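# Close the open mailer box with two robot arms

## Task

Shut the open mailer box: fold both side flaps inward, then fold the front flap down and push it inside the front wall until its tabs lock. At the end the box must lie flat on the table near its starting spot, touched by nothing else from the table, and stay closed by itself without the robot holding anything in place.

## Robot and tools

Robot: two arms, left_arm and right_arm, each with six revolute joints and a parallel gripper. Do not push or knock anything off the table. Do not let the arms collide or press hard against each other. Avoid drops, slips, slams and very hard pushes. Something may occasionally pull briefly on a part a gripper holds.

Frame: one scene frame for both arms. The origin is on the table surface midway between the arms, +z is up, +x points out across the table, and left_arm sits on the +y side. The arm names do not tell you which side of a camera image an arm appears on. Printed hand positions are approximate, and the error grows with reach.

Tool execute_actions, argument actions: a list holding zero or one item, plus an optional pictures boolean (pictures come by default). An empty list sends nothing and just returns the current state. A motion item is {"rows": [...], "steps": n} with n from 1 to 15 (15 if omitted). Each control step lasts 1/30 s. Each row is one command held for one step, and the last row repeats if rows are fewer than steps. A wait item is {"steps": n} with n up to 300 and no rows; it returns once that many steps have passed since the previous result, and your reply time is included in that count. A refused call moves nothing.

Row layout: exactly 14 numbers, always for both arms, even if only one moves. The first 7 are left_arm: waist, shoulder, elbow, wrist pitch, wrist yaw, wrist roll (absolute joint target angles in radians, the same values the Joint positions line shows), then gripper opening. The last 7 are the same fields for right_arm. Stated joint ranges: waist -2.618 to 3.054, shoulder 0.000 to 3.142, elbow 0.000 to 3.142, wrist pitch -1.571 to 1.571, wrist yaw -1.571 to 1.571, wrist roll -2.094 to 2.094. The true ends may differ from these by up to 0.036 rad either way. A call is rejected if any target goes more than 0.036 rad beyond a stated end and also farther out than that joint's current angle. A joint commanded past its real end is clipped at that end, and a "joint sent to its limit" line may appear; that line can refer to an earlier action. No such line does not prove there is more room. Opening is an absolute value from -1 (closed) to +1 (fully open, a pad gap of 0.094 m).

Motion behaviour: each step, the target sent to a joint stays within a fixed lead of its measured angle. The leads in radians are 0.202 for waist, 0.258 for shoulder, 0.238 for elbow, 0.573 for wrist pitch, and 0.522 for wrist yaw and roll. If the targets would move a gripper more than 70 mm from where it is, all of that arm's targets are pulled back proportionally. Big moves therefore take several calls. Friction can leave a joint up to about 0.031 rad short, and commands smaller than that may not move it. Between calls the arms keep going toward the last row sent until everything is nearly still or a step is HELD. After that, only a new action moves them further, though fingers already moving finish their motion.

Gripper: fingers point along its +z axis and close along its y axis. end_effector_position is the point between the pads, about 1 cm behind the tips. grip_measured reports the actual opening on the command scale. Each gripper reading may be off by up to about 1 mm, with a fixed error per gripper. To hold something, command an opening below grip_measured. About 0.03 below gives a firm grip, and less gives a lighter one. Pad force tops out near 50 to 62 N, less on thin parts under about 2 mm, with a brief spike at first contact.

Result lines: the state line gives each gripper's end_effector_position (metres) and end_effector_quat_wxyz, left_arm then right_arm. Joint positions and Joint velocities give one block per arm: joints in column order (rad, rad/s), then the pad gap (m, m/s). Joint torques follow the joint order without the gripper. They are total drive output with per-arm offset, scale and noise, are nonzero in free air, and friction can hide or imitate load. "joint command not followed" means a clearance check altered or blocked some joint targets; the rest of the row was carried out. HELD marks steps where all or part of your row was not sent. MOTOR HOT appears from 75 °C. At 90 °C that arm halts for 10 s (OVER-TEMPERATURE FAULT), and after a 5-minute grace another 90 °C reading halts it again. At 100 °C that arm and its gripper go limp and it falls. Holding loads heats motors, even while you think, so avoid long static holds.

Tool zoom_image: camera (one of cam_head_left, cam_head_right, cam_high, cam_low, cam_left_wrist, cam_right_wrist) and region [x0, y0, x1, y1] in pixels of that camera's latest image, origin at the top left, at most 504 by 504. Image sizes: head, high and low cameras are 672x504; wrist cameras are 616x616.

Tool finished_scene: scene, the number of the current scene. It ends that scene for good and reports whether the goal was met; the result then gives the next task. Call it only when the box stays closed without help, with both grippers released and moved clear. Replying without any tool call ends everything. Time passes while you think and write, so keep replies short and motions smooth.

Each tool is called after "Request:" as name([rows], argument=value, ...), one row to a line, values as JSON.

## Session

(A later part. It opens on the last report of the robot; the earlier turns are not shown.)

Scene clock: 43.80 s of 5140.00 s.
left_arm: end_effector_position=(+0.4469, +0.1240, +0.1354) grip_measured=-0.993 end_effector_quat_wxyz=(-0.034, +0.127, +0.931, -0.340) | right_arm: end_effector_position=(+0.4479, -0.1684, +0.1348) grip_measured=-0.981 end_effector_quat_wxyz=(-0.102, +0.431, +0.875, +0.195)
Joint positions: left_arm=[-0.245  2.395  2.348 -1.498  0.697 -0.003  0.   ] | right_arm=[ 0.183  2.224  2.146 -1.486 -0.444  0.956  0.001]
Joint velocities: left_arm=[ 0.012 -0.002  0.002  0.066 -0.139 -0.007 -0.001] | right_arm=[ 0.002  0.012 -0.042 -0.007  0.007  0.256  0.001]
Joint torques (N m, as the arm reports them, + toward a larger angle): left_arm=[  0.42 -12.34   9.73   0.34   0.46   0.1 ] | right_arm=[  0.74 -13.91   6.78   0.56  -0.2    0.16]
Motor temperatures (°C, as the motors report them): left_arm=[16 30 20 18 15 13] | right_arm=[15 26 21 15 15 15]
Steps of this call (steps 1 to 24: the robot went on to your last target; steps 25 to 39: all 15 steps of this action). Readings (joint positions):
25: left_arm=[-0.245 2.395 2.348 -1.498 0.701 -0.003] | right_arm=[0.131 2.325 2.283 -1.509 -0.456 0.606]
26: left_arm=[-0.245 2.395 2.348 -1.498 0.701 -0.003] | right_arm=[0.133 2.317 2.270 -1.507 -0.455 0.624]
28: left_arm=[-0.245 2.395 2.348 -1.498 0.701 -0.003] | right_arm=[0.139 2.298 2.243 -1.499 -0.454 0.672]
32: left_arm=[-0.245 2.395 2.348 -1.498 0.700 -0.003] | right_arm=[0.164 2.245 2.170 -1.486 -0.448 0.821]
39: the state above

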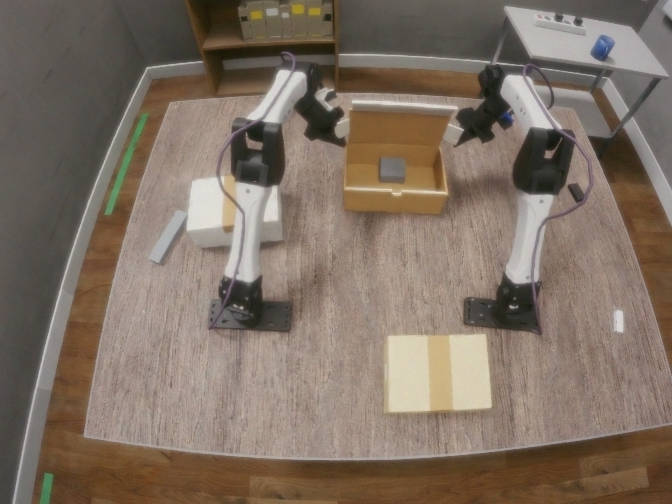

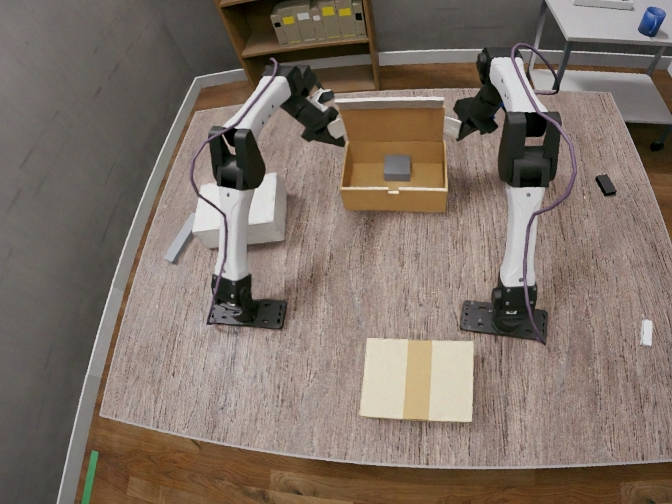

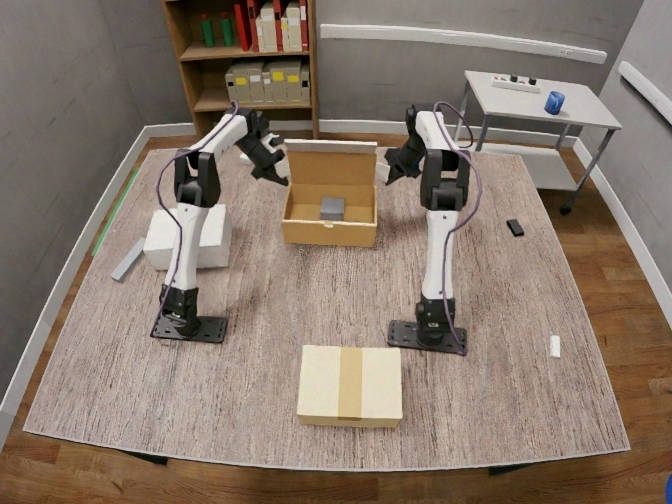

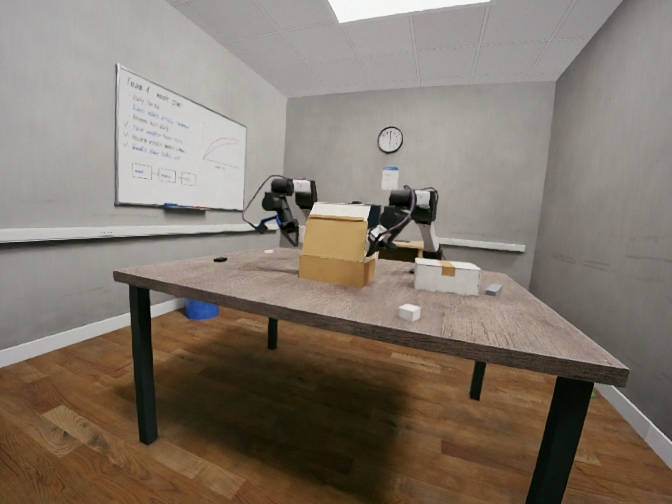

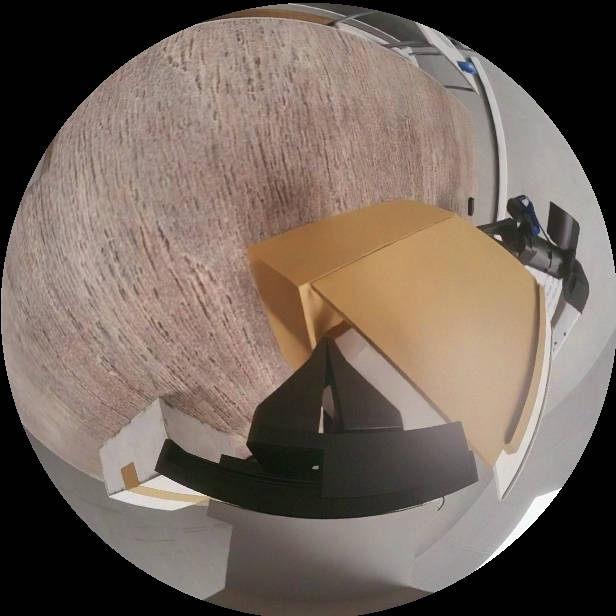

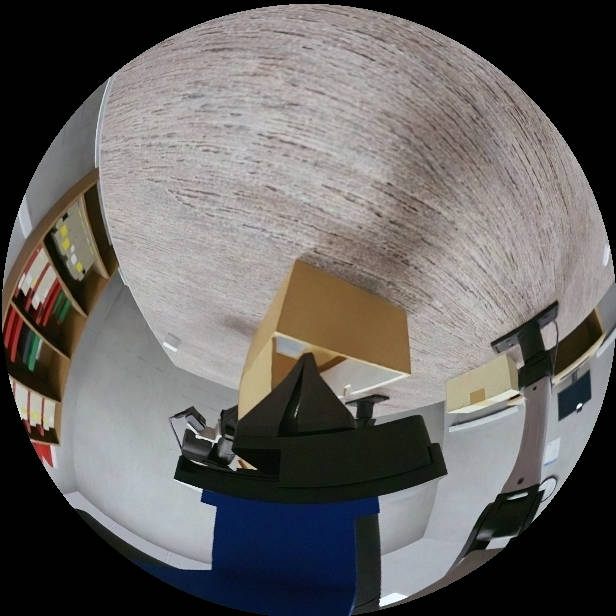

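Request:
execute_actions([
  {"rows":[[-0.2,2.4,2.36,-1.5,0.55,0,-1,0.12,2.22,2.14,-1.47,-0.4,1.0,-1],[-0.2,2.4,2.36,-1.5,0.55,0,-1,0.12,2.22,2.14,-1.47,-0.4,1.0,-1],[-0.2,2.4,2.36,-1.5,0.55,0,-1,0.12,2.22,2.14,-1.47,-0.4,1.0,-1],[-0.18,2.35,2.33,-1.5,0.3,-0.3,-1,0.1,2.22,2.14,-1.47,-0.3,1.2,-1],[-0.18,2.35,2.33,-1.5,0.3,-0.5,-1,0.1,2.22,2.14,-1.47,-0.3,1.2,-1],[-0.18,2.35,2.33,-1.5,0.3,-0.7,-1,0.1,2.22,2.14,-1.47,-0.3,1.2,-1],[-0.18,2.25,2.18,-1.45,0.3,-0.9,-1,0.1,2.15,2.03,-1.4,-0.3,1.5,-1],[-0.18,2.25,2.18,-1.45,0.3,-1.1,-1,0.1,2.15,2.03,-1.4,-0.3,1.5,-1],[-0.18,2.25,2.18,-1.45,0.3,-1.3,-1,0.1,2.15,2.03,-1.4,-0.3,1.5,-1],[-0.2,2.1,1.95,-1.34,0.3,-1.9,-1,0.1,2.075,1.91,-1.32,-0.3,1.7,-1]]},
], pictures=false)

Request:
execute_actions([
  {"rows":[[-0.2,2.1,1.95,-1.34,0.3,-1.9,-1,0.1,2.075,1.91,-1.32,-0.3,1.7,-1],[-0.2,2.1,1.95,-1.34,0.3,-1.9,-1,0.1,2.075,1.91,-1.32,-0.3,1.7,-1],[-0.2,2.1,1.95,-1.34,0.3,-1.9,-1,0.1,2.075,1.91,-1.32,-0.3,1.7,-1],[-0.2,2.1,1.95,-1.34,0.3,-1.9,-1,0.1,2.075,1.91,-1.32,-0.3,1.7,-1],[-0.2,2.1,1.95,-1.34,0.3,-1.9,-1,0.1,2.075,1.91,-1.32,-0.3,1.7,-1],[-0.255,2.1,1.95,-1.34,0.3,-1.9,-1,0.15,2.075,1.91,-1.32,-0.3,1.7,-1]]},
])

Request:
zoom_image(camera="cam_head_left", region=[290, 70, 510, 220])

Scene clock: 49.27 s of 5140.00 s.
left_arm: end_effector_position=(+0.4204, +0.2103, +0.1375) grip_measured=-0.993 end_effector_quat_wxyz=(-0.081, -0.430, +0.887, -0.148) | right_arm: end_effector_position=(+0.4326, -0.2273, +0.1241) grip_measured=-0.981 end_effector_quat_wxyz=(-0.096, +0.718, +0.679, +0.123)
Joint positions: left_arm=[-0.192  2.096  1.981 -1.399  0.333 -1.124  0.   ] | right_arm=[ 0.093  2.092  1.927 -1.375 -0.313  1.581  0.001]
Joint velocities: left_arm=[-0.076 -0.168 -0.051  0.168 -0.051 -2.806 -0.   ] | right_arm=[ 0.022 -0.125 -0.007  0.183  0.007  0.769  0.   ]
Joint torques (N m, as the arm reports them, + toward a larger angle): left_arm=[  0.02 -10.13   5.61   0.84   0.01   0.06] | right_arm=[  0.78 -12.55   6.76   0.6   -0.03   0.17]
Motor temperatures (°C, as the motors report them): left_arm=[16 31 20 18 15 13] | right_arm=[15 28 21 15 15 15]
Steps of this call (steps 1 to 30: the robot went on to your last target; steps 31 to 90: nothing new was sent; then 1.97 s passed at rest; steps 91 to 105: all 15 steps of this action). Readings (joint positions):
91: left_arm=[-0.243 2.395 2.348 -1.498 0.679 -0.003] | right_arm=[0.179 2.224 2.146 -1.486 -0.439 0.991]
92: left_arm=[-0.239 2.395 2.348 -1.498 0.657 -0.003] | right_arm=[0.172 2.224 2.146 -1.485 -0.435 0.991]
94: left_arm=[-0.223 2.392 2.347 -1.498 0.588 -0.048] | right_arm=[0.148 2.224 2.146 -1.483 -0.412 1.022]
98: left_arm=[-0.183 2.320 2.256 -1.465 0.421 -0.425] | right_arm=[0.098 2.196 2.088 -1.445 -0.345 1.220]
105: the state above

Scene clock: 49.77 s of 5140.00 s.
left_arm: end_effector_position=(+0.4186, +0.1858, +0.1349) grip_measured=-0.993 end_effector_quat_wxyz=(+0.114, +0.698, -0.698, +0.114) | right_arm: end_effector_position=(+0.4398, -0.2039, +0.1258) grip_measured=-0.981 end_effector_quat_wxyz=(-0.088, +0.731, +0.665, +0.128)
Joint positions: left_arm=[-0.258  2.093  1.968 -1.355  0.311 -1.862  0.   ] | right_arm=[ 0.153  2.087  1.927 -1.333 -0.303  1.688  0.001]
Joint velocities: left_arm=[ 0.007 -0.022 -0.007  0.007  0.066 -0.198  0.001] | right_arm=[-0.017 -0.002  0.012 -0.037 -0.037 -0.051  0.   ]
Joint torques (N m, as the arm reports them, + toward a larger angle): left_arm=[  0.56 -10.76   6.39   0.61   0.04  -0.01] | right_arm=[  0.1  -12.66   6.76   0.59  -0.03   0.22]
Motor temperatures (°C, as the motors report them): left_arm=[16 31 20 18 15 13] | right_arm=[15 28 21 15 15 15]
Steps of this call (steps 1 to 15: all 15 steps of this action). Readings (joint positions):
1: left_arm=[-0.194 2.093 1.979 -1.392 0.330 -1.224] | right_arm=[0.093 2.089 1.927 -1.367 -0.311 1.603]
2: left_arm=[-0.195 2.093 1.978 -1.384 0.327 -1.323] | right_arm=[0.093 2.087 1.927 -1.359 -0.310 1.621]
4: left_arm=[-0.195 2.093 1.971 -1.371 0.322 -1.515] | right_arm=[0.093 2.087 1.927 -1.349 -0.308 1.647]
8: left_arm=[-0.221 2.093 1.968 -1.362 0.311 -1.740] | right_arm=[0.115 2.087 1.927 -1.338 -0.303 1.673]
15: the state above

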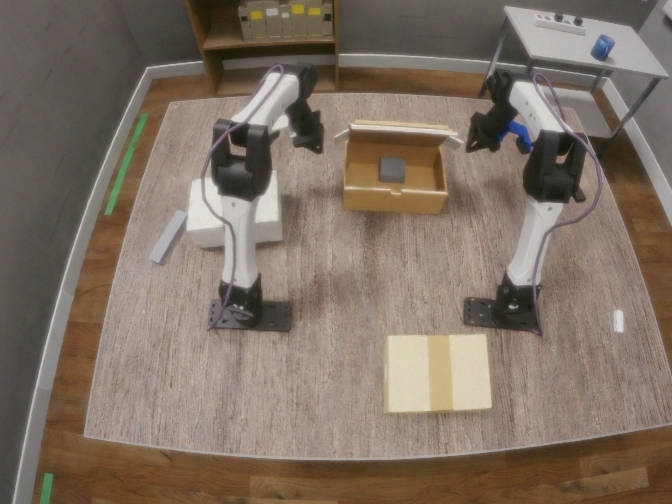

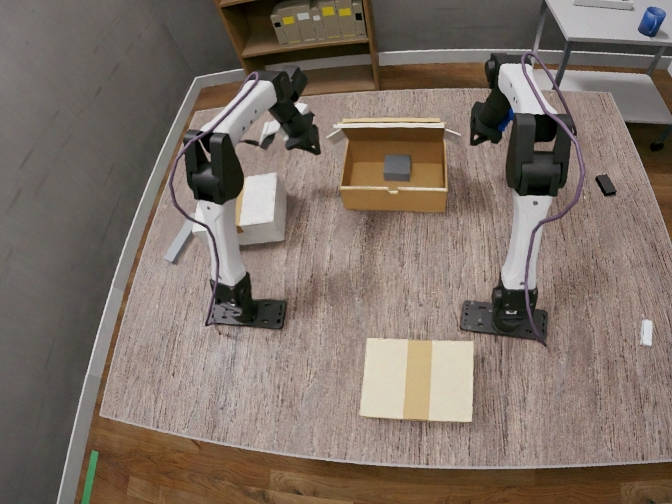

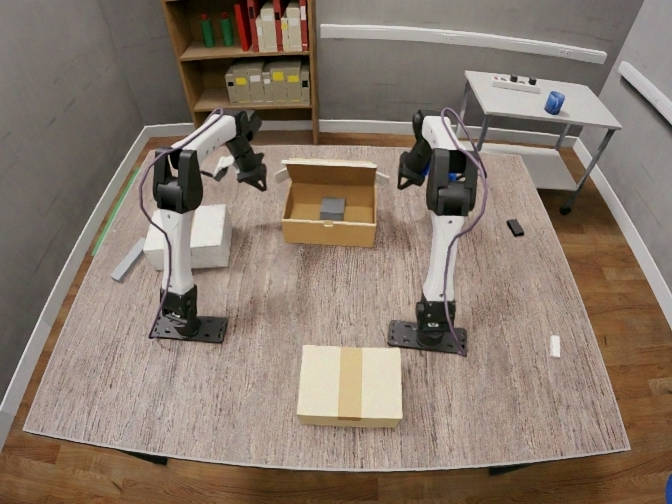

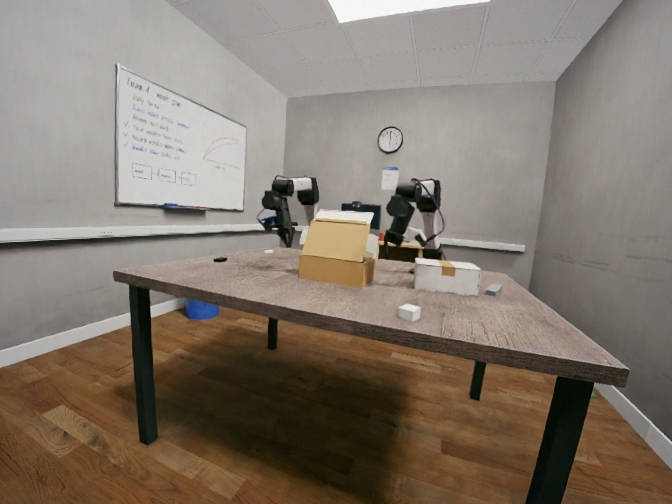

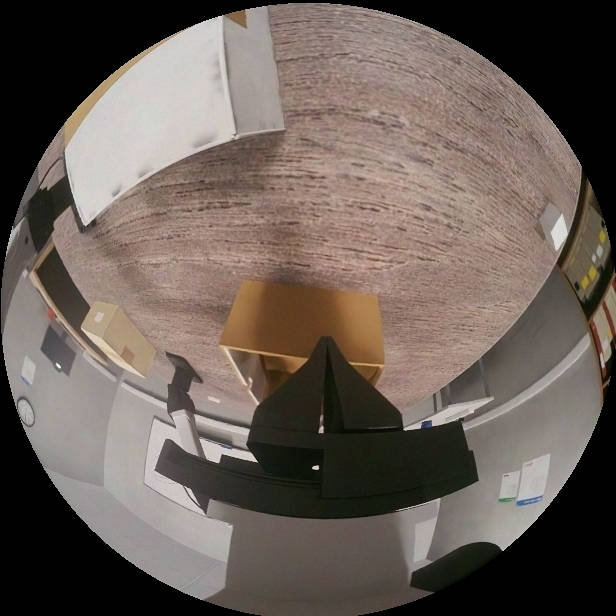

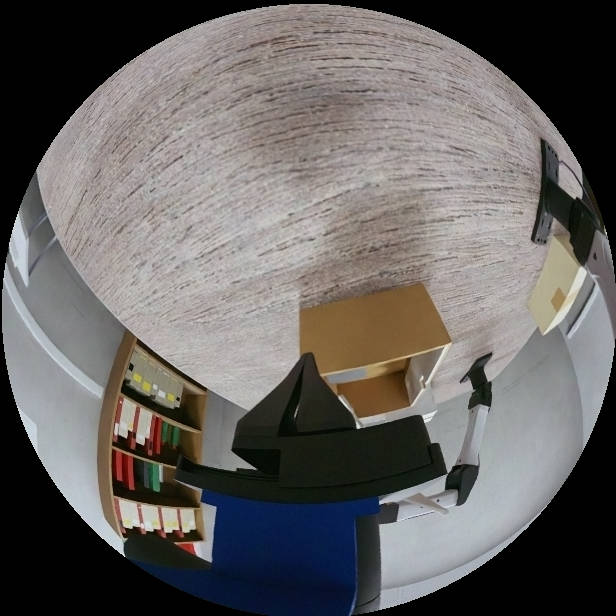

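Region (290, 70, 510, 220) of cam_head_left's 672x504 image, scaled by 2.291, with more detail than that image has; it fills the top 344 rows of this view, and the rest is white.

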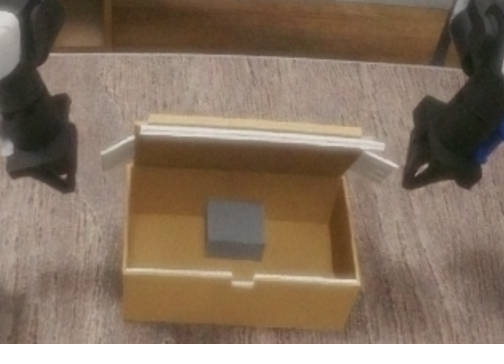

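Request:
execute_actions([
  {"rows":[[-0.29,2.15,2.02,-1.39,0.3,-1.9,-1,0.15,2.075,1.91,-1.42,-0.3,1.65,-1],[-0.29,2.15,2.02,-1.39,0.3,-1.9,-1,0.15,2.075,1.91,-1.42,-0.3,1.65,-1],[-0.29,2.15,2.02,-1.39,0.3,-1.9,-1,0.15,2.075,1.91,-1.42,-0.3,1.65,-1],[-0.29,2.15,2.02,-1.39,0.3,-1.9,-1,0.15,2.075,1.91,-1.42,-0.3,1.65,-1],[-0.315,2.18,2.06,-1.41,0.3,-1.9,-1,0.19,2.075,1.91,-1.42,-0.3,1.65,-1],[-0.315,2.18,2.06,-1.41,0.3,-1.9,-1,0.19,2.075,1.91,-1.42,-0.3,1.65,-1],[-0.315,2.18,2.06,-1.41,0.3,-1.9,-1,0.19,2.075,1.91,-1.42,-0.3,1.65,-1],[-0.335,2.2,2.1,-1.43,0.3,-1.9,-1,0.215,2.075,1.91,-1.42,-0.3,1.65,-1],[-0.335,2.2,2.1,-1.43,0.3,-1.9,-1,0.215,2.075,1.91,-1.42,-0.3,1.65,-1],[-0.335,2.2,2.1,-1.43,0.3,-1.9,-1,0.215,2.075,1.91,-1.42,-0.3,1.65,-1],[-0.355,2.22,2.13,-1.44,0.3,-1.9,-1,0.24,2.075,1.91,-1.42,-0.3,1.65,-1]]},
])

Request:
zoom_image(camera="cam_head_left", region=[290, 70, 510, 220])

Scene clock: 51.50 s of 5140.00 s.
left_arm: end_effector_position=(+0.4193, +0.1499, +0.1298) grip_measured=-0.993 end_effector_quat_wxyz=(+0.119, +0.682, -0.715, +0.095) | right_arm: end_effector_position=(+0.4162, -0.1773, +0.1243) grip_measured=-0.981 end_effector_quat_wxyz=(-0.109, +0.701, +0.699, +0.092)
Joint positions: left_arm=[-0.342  2.195  2.114 -1.42   0.297 -1.895  0.   ] | right_arm=[ 0.227  2.087  1.927 -1.411 -0.287  1.658  0.001]
Joint velocities: left_arm=[-0.002  0.022  0.037 -0.095 -0.11  -0.007 -0.   ] | right_arm=[-0.007 -0.007  0.002  0.007  0.022  0.022  0.   ]
Joint torques (N m, as the arm reports them, + toward a larger angle): left_arm=[ -0.84 -10.34   9.44   0.28   0.24  -0.03] | right_arm=[  1.07 -12.63   6.5    0.24  -0.28   0.06]
Motor temperatures (°C, as the motors report them): left_arm=[16 31 20 18 15 13] | right_arm=[15 28 21 15 15 15]
Steps of this call (steps 1 to 30: the robot went on to your last target; steps 31 to 37: nothing new was sent; steps 38 to 52: all 15 steps of this action). Readings (joint positions):
38: left_arm=[-0.260 2.098 1.977 -1.361 0.310 -1.894] | right_arm=[0.153 2.087 1.927 -1.338 -0.303 1.686]
39: left_arm=[-0.264 2.106 1.991 -1.366 0.310 -1.895] | right_arm=[0.153 2.087 1.927 -1.352 -0.303 1.681]
41: left_arm=[-0.275 2.119 2.005 -1.366 0.310 -1.895] | right_arm=[0.153 2.087 1.927 -1.375 -0.303 1.673]
45: left_arm=[-0.307 2.158 2.053 -1.387 0.308 -1.895] | right_arm=[0.174 2.087 1.927 -1.396 -0.301 1.665]
52: the state above

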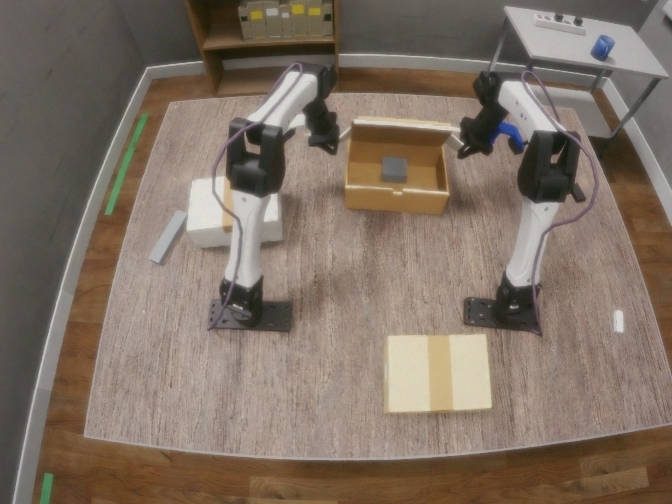

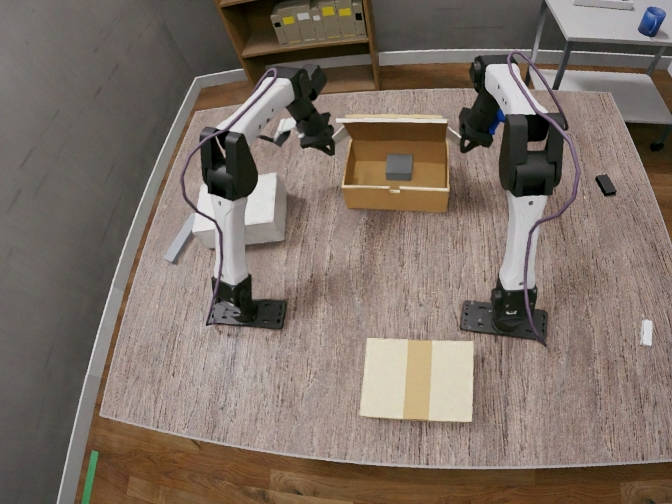

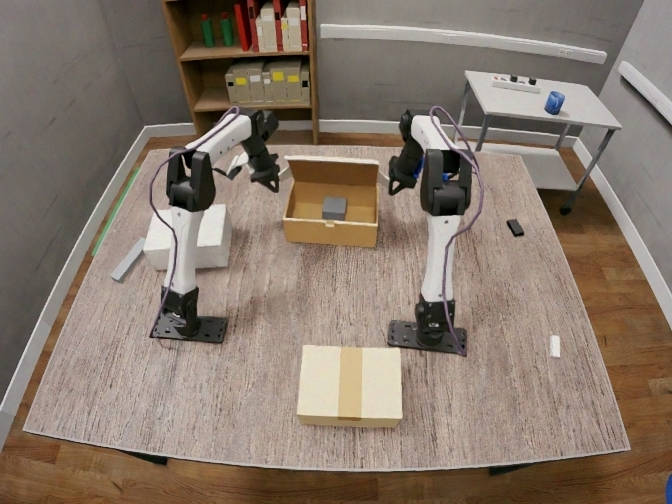

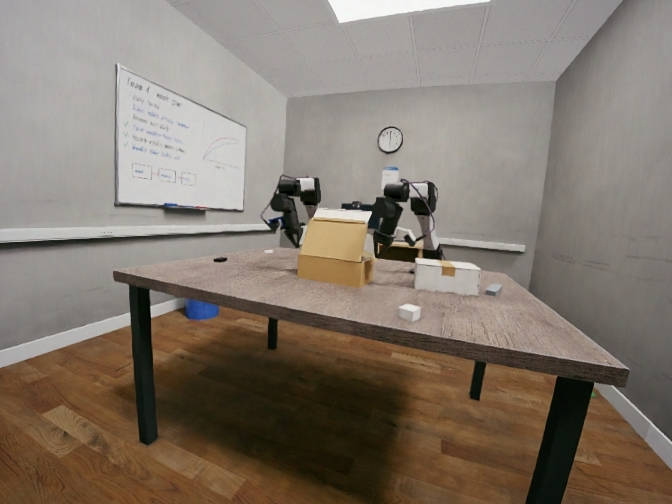

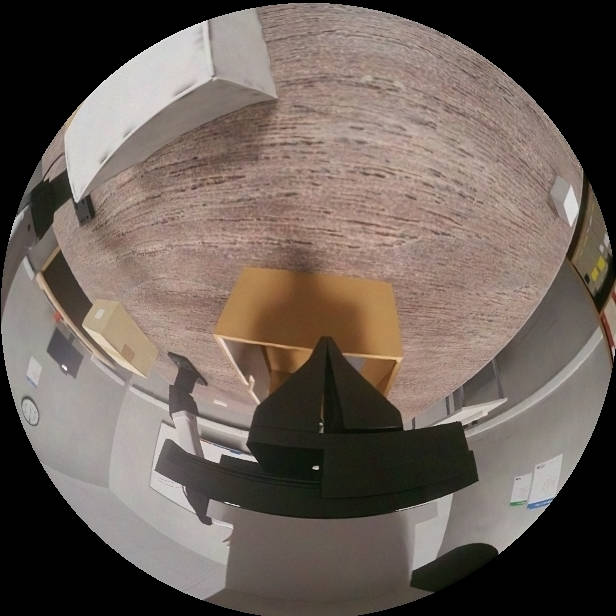

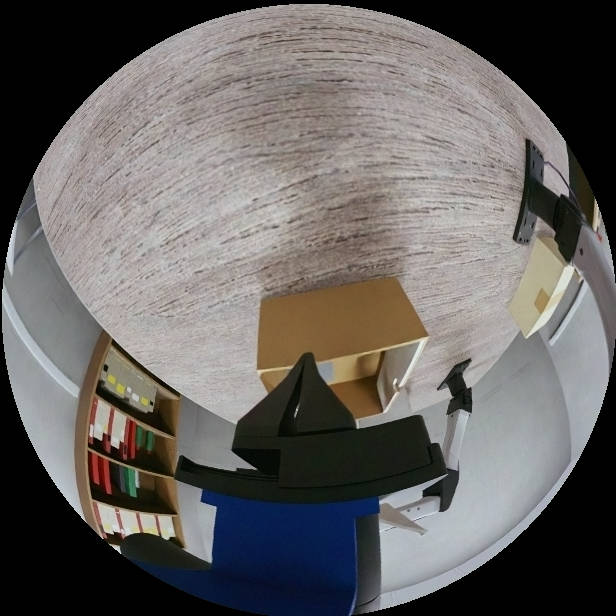

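Region (290, 70, 510, 220) of cam_head_left's 672x504 image, scaled by 2.291, with more detail than that image has; it fills the top 344 rows of this view, and the rest is white.

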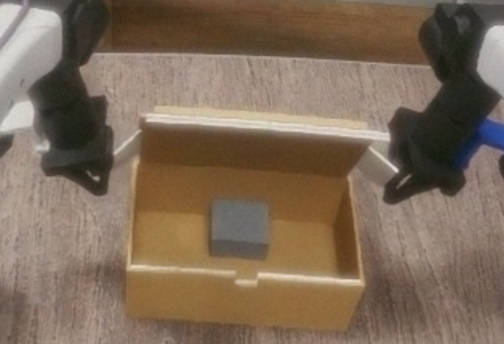

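Working. Continue.

Request:
execute_actions([
  {"rows":[[-0.37,2.22,2.13,-1.44,0.3,-1.92,-1,0.26,2.075,1.91,-1.42,-0.3,1.68,-1],[-0.37,2.22,2.13,-1.44,0.3,-1.92,-1,0.26,2.075,1.91,-1.42,-0.3,1.68,-1],[-0.37,2.22,2.13,-1.44,0.3,-1.92,-1,0.26,2.075,1.91,-1.42,-0.3,1.68,-1],[-0.39,2.22,2.13,-1.44,0.3,-1.94,-1,0.285,2.075,1.91,-1.42,-0.3,1.7,-1],[-0.39,2.22,2.13,-1.44,0.3,-1.94,-1,0.285,2.075,1.91,-1.42,-0.3,1.7,-1],[-0.39,2.22,2.13,-1.44,0.3,-1.94,-1,0.285,2.075,1.91,-1.42,-0.3,1.7,-1],[-0.41,2.22,2.13,-1.44,0.3,-1.96,-1,0.31,2.075,1.91,-1.42,-0.3,1.72,-1],[-0.41,2.22,2.13,-1.44,0.3,-1.96,-1,0.31,2.075,1.91,-1.42,-0.3,1.72,-1],[-0.41,2.22,2.13,-1.44,0.3,-1.96,-1,0.31,2.075,1.91,-1.42,-0.3,1.72,-1],[-0.43,2.22,2.13,-1.44,0.3,-1.98,-1,0.33,2.075,1.91,-1.42,-0.3,1.74,-1]]},
])

Request:
zoom_image(camera="cam_head_left", region=[290, 70, 510, 220])

Scene clock: 53.33 s of 5140.00 s.
left_arm: end_effector_position=(+0.4008, +0.1267, +0.1291) grip_measured=-0.993 end_effector_quat_wxyz=(+0.122, +0.685, -0.715, +0.074) | right_arm: end_effector_position=(+0.4062, -0.1467, +0.1236) grip_measured=-0.981 end_effector_quat_wxyz=(-0.112, +0.695, +0.706, +0.075)
Joint positions: left_arm=[-0.413  2.196  2.116 -1.441  0.282 -1.967  0.   ] | right_arm=[ 0.312  2.087  1.927 -1.42  -0.271  1.722  0.001]
Joint velocities: left_arm=[ 0.012  0.007 -0.032  0.022 -0.022 -0.11  -0.   ] | right_arm=[ 0.002 -0.012 -0.012  0.007 -0.007 -0.007  0.   ]
Joint torques (N m, as the arm reports them, + toward a larger angle): left_arm=[ -1.29 -10.23   9.33   0.37   0.31  -0.03] | right_arm=[  1.34 -12.49   6.46   0.3   -0.35   0.17]
Motor temperatures (°C, as the motors report them): left_arm=[16 31 21 18 15 13] | right_arm=[15 28 21 15 15 15]
Steps of this call (steps 1 to 15: the robot went on to your last target; steps 16 to 40: nothing new was sent; steps 41 to 55: all 15 steps of this action). Readings (joint positions):
41: left_arm=[-0.343 2.196 2.116 -1.423 0.297 -1.898] | right_arm=[0.228 2.087 1.927 -1.411 -0.285 1.659]
42: left_arm=[-0.345 2.196 2.116 -1.425 0.295 -1.901] | right_arm=[0.230 2.087 1.927 -1.412 -0.283 1.661]
44: left_arm=[-0.351 2.196 2.116 -1.428 0.292 -1.909] | right_arm=[0.237 2.087 1.927 -1.414 -0.279 1.667]
48: left_arm=[-0.377 2.196 2.116 -1.432 0.289 -1.930] | right_arm=[0.270 2.087 1.927 -1.416 -0.275 1.687]
55: the state above

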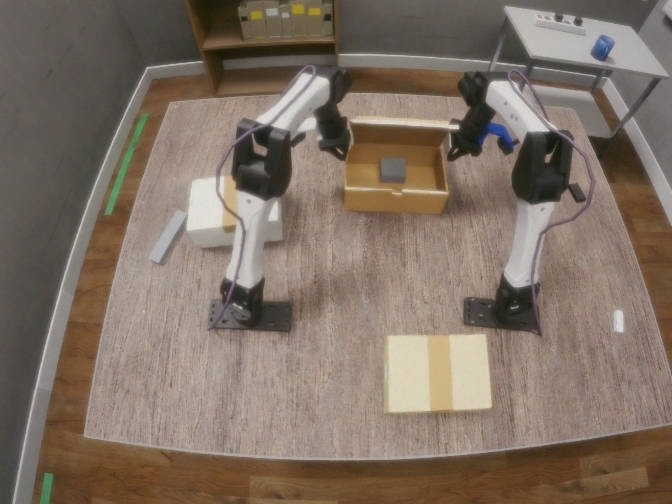

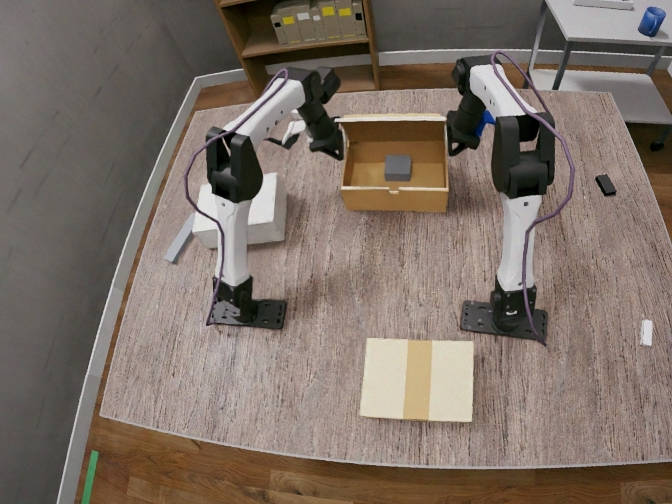

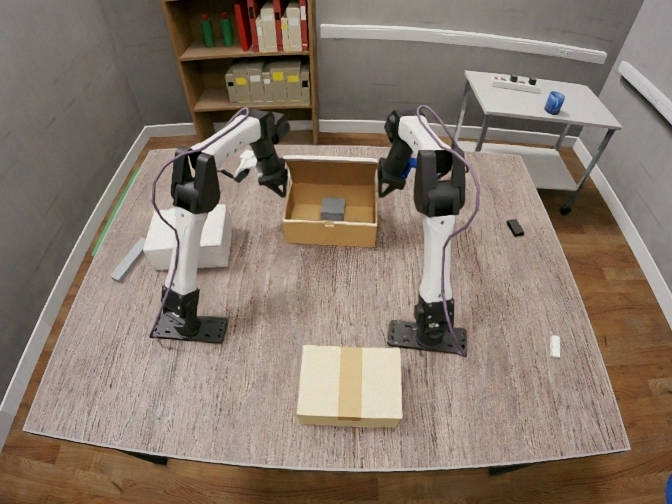

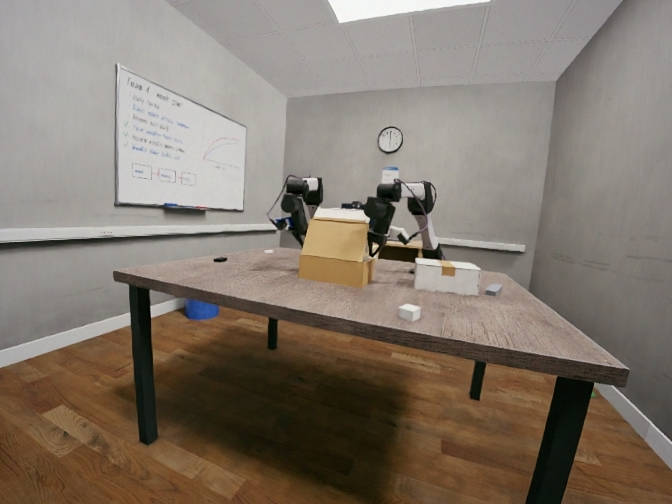

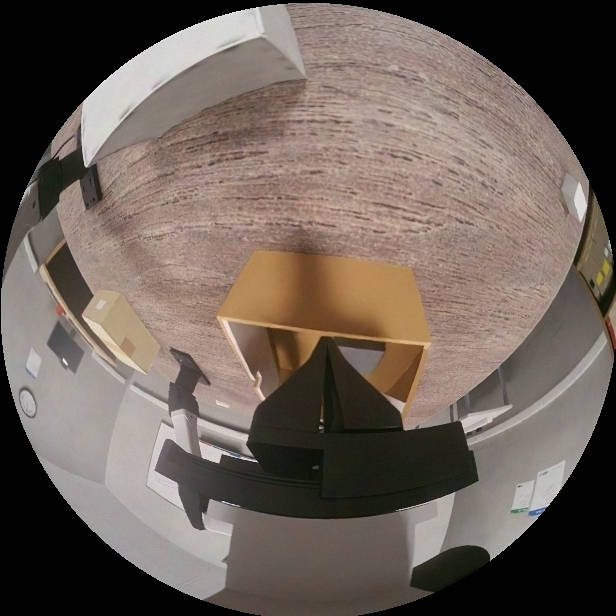

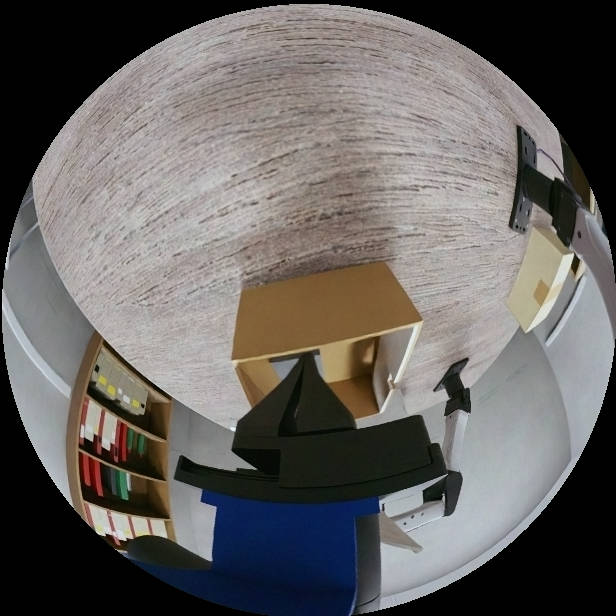

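Region (290, 70, 510, 220) of cam_head_left's 672x504 image, scaled by 2.291, with more detail than that image has; it fills the top 344 rows of this view, and the rest is white.

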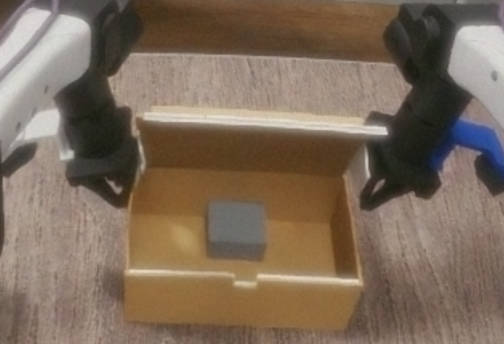

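Request:
execute_actions([
  {"rows":[[-0.42,2.19,2.11,-1.41,0.36,-1.95,-0.9,0.32,2.09,1.96,-1.42,-0.36,1.72,-0.9],[-0.41,2.19,2.11,-1.40,0.38,-1.95,-0.85,0.31,2.09,1.97,-1.42,-0.38,1.72,-0.85],[-0.40,2.18,2.11,-1.39,0.41,-1.93,-0.8,0.30,2.1,1.98,-1.42,-0.41,1.7,-0.8],[-0.39,2.18,2.1,-1.37,0.44,-1.91,-0.7,0.29,2.1,1.99,-1.42,-0.44,1.69,-0.7],[-0.38,2.17,2.1,-1.35,0.47,-1.9,-0.6,0.28,2.1,2.0,-1.42,-0.47,1.68,-0.6],[-0.37,2.17,2.09,-1.34,0.5,-1.88,-0.5,0.27,2.11,2.01,-1.42,-0.5,1.67,-0.5],[-0.36,2.16,2.09,-1.32,0.53,-1.86,-0.4,0.26,2.11,2.02,-1.42,-0.53,1.65,-0.4],[-0.35,2.16,2.08,-1.3,0.56,-1.84,-0.3,0.25,2.12,2.03,-1.42,-0.56,1.63,-0.3],[-0.335,2.15,2.08,-1.28,0.59,-1.82,-0.2,0.24,2.12,2.04,-1.42,-0.59,1.62,-0.2],[-0.32,2.15,2.07,-1.27,0.62,-1.8,-0.1,0.225,2.125,2.05,-1.42,-0.62,1.6,-0.1],[-0.31,2.14,2.065,-1.26,0.62,-1.8,0,0.215,2.125,2.06,-1.42,-0.62,1.6,0],[-0.295,2.14,2.065,-1.26,0.62,-1.8,0,0.2,2.125,2.06,-1.42,-0.62,1.6,0]]},
], pictures=false)

Request:
execute_actions([
  {"steps":10},
])

Request:
zoom_image(camera="cam_head_left", region=[290, 70, 510, 220])

Scene clock: 56.97 s of 5140.00 s.
left_arm: end_effector_position=(+0.4315, +0.1223, +0.1639) grip_measured=-0.002 end_effector_quat_wxyz=(-0.198, -0.635, +0.714, -0.219) | right_arm: end_effector_position=(+0.4347, -0.1417, +0.1648) grip_measured=-0.002 end_effector_quat_wxyz=(-0.184, +0.669, +0.688, +0.213)
Joint positions: left_arm=[-0.298  2.151  2.086 -1.301  0.567 -1.83   0.047] | right_arm=[ 0.204  2.11   2.042 -1.426 -0.566  1.627  0.047]
Joint velocities: left_arm=[ 0.168 -0.051 -0.007  0.256  0.403  0.183  0.   ] | right_arm=[-0.164 -0.002  0.027 -0.051 -0.315 -0.066  0.001]
Joint torques (N m, as the arm reports them, + toward a larger angle): left_arm=[ -0.46 -12.52   6.36   0.8    0.44   0.06] | right_arm=[  0.4  -10.77  10.03   0.54  -0.34   0.01]
Motor temperatures (°C, as the motors report them): left_arm=[16 32 21 18 15 13] | right_arm=[15 29 21 15 15 15]
Steps of this call (steps 1 to 15: the robot went on to your last target; steps 16 to 90: nothing new was sent; then 0.13 s passed at rest; steps 91 to 105: all 15 steps of this action). Readings (joint positions):
91: left_arm=[-0.413 2.196 2.116 -1.441 0.288 -1.974] | right_arm=[0.312 2.087 1.929 -1.422 -0.278 1.730]
92: left_arm=[-0.411 2.196 2.116 -1.441 0.296 -1.972] | right_arm=[0.310 2.087 1.933 -1.425 -0.285 1.730]
94: left_arm=[-0.401 2.194 2.116 -1.436 0.328 -1.959] | right_arm=[0.300 2.089 1.951 -1.427 -0.318 1.723]
98: left_arm=[-0.370 2.180 2.106 -1.387 0.426 -1.911] | right_arm=[0.269 2.095 1.996 -1.427 -0.418 1.690]
105: the state above

Scene clock: 57.30 s of 5140.00 s.
left_arm: end_effector_position=(+0.4352, +0.1196, +0.1685) grip_measured=-0.002 end_effector_quat_wxyz=(-0.201, -0.623, +0.718, -0.237) | right_arm: end_effector_position=(+0.4349, -0.1385, +0.1686) grip_measured=-0.002 end_effector_quat_wxyz=(-0.194, +0.661, +0.688, +0.227)
Joint positions: left_arm=[-0.292  2.148  2.086 -1.28   0.595 -1.81   0.047] | right_arm=[ 0.199  2.11   2.043 -1.426 -0.603  1.61   0.047]
Joint velocities: left_arm=[-0.002  0.007 -0.007 -0.022 -0.051 -0.022  0.   ] | right_arm=[ 0.007 -0.007  0.002 -0.007 -0.007  0.007  0.001]
Joint torques (N m, as the arm reports them, + toward a larger angle): left_arm=[  0.05 -12.67   6.4    0.99   0.56   0.11] | right_arm=[  0.29 -10.78  10.02   0.56  -0.43   0.05]
Motor temperatures (°C, as the motors report them): left_arm=[16 32 21 18 15 13] | right_arm=[15 29 21 15 15 15]
Steps of this call (steps 1 to 10: the robot went on to your last target). Readings (joint positions):
1: left_arm=[-0.293 2.149 2.086 -1.294 0.574 -1.825] | right_arm=[0.201 2.110 2.043 -1.426 -0.575 1.623]
2: left_arm=[-0.292 2.148 2.086 -1.290 0.580 -1.821] | right_arm=[0.199 2.110 2.043 -1.426 -0.582 1.620]
4: left_arm=[-0.292 2.148 2.086 -1.285 0.588 -1.816] | right_arm=[0.199 2.110 2.043 -1.426 -0.594 1.616]
8: left_arm=[-0.292 2.148 2.086 -1.280 0.594 -1.811] | right_arm=[0.199 2.110 2.043 -1.426 -0.602 1.611]
10: the state above

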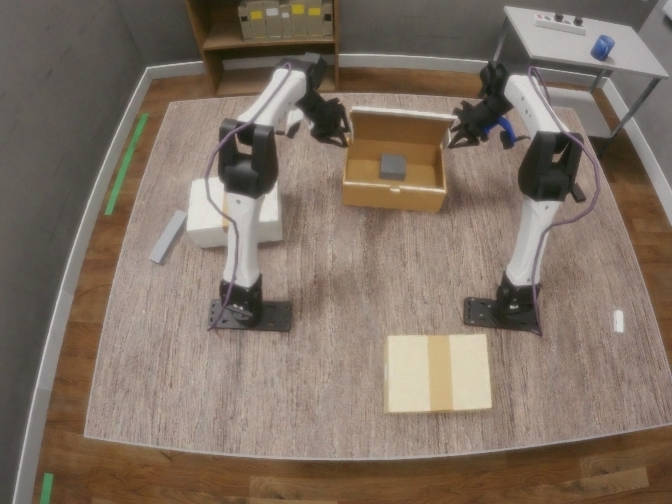

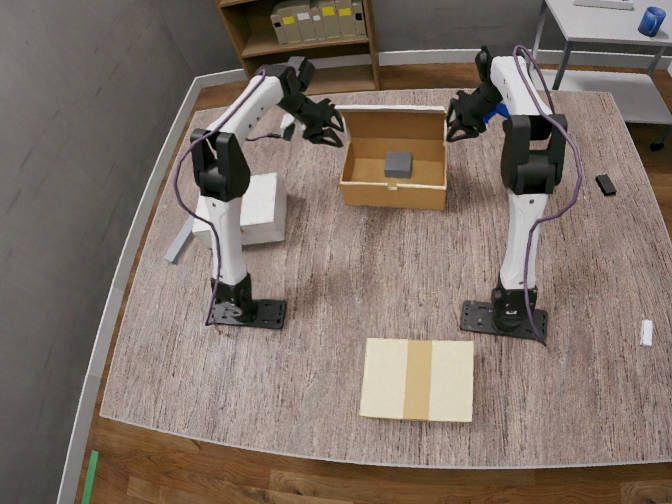

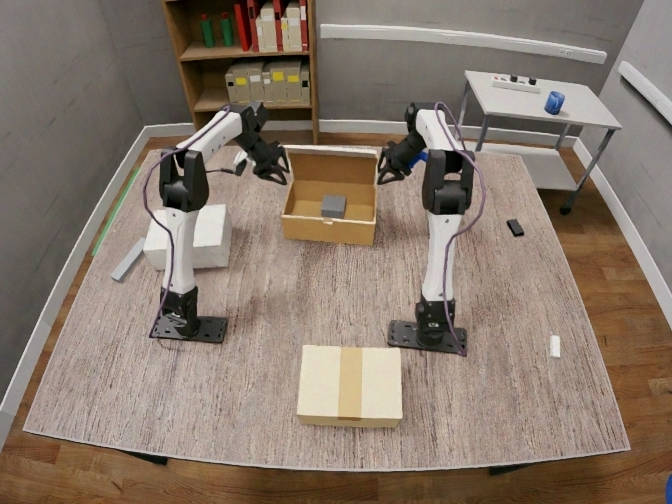

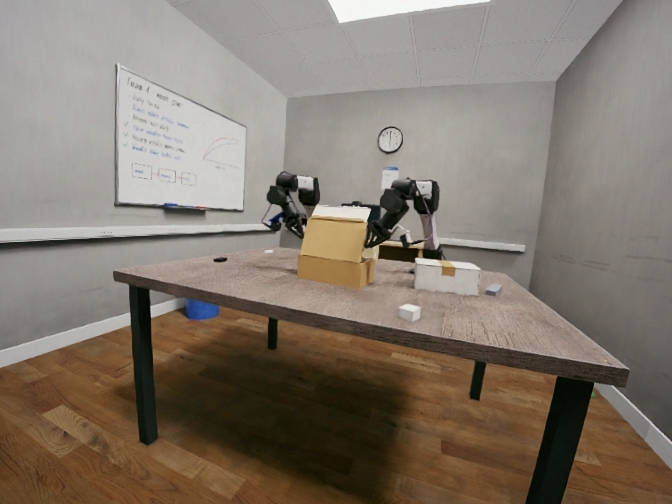

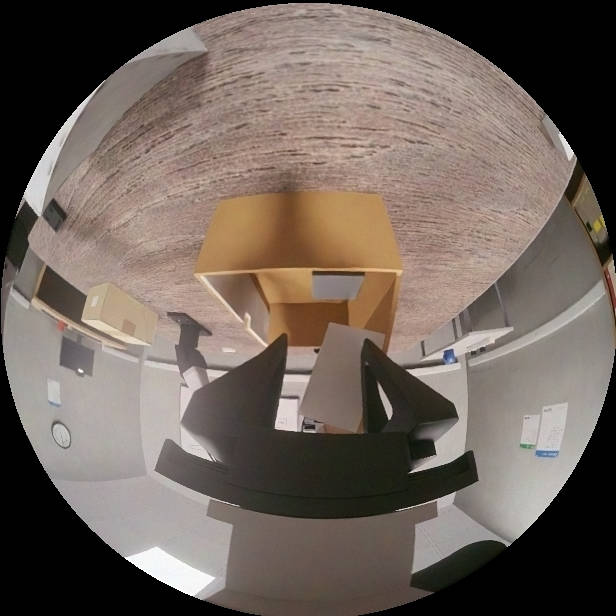

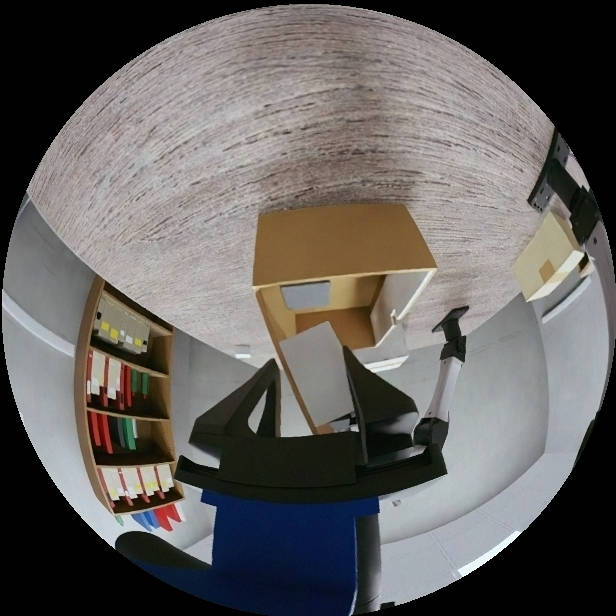

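Region (290, 70, 510, 220) of cam_head_left's 672x504 image, scaled by 2.291, with more detail than that image has; it fills the top 344 rows of this view, and the rest is white.

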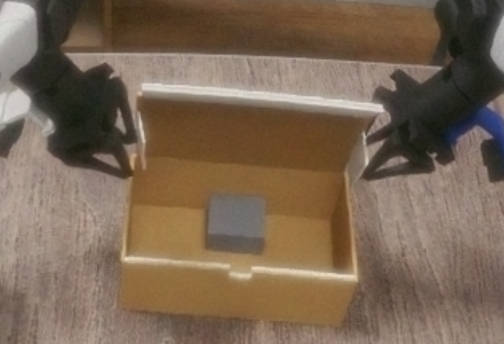

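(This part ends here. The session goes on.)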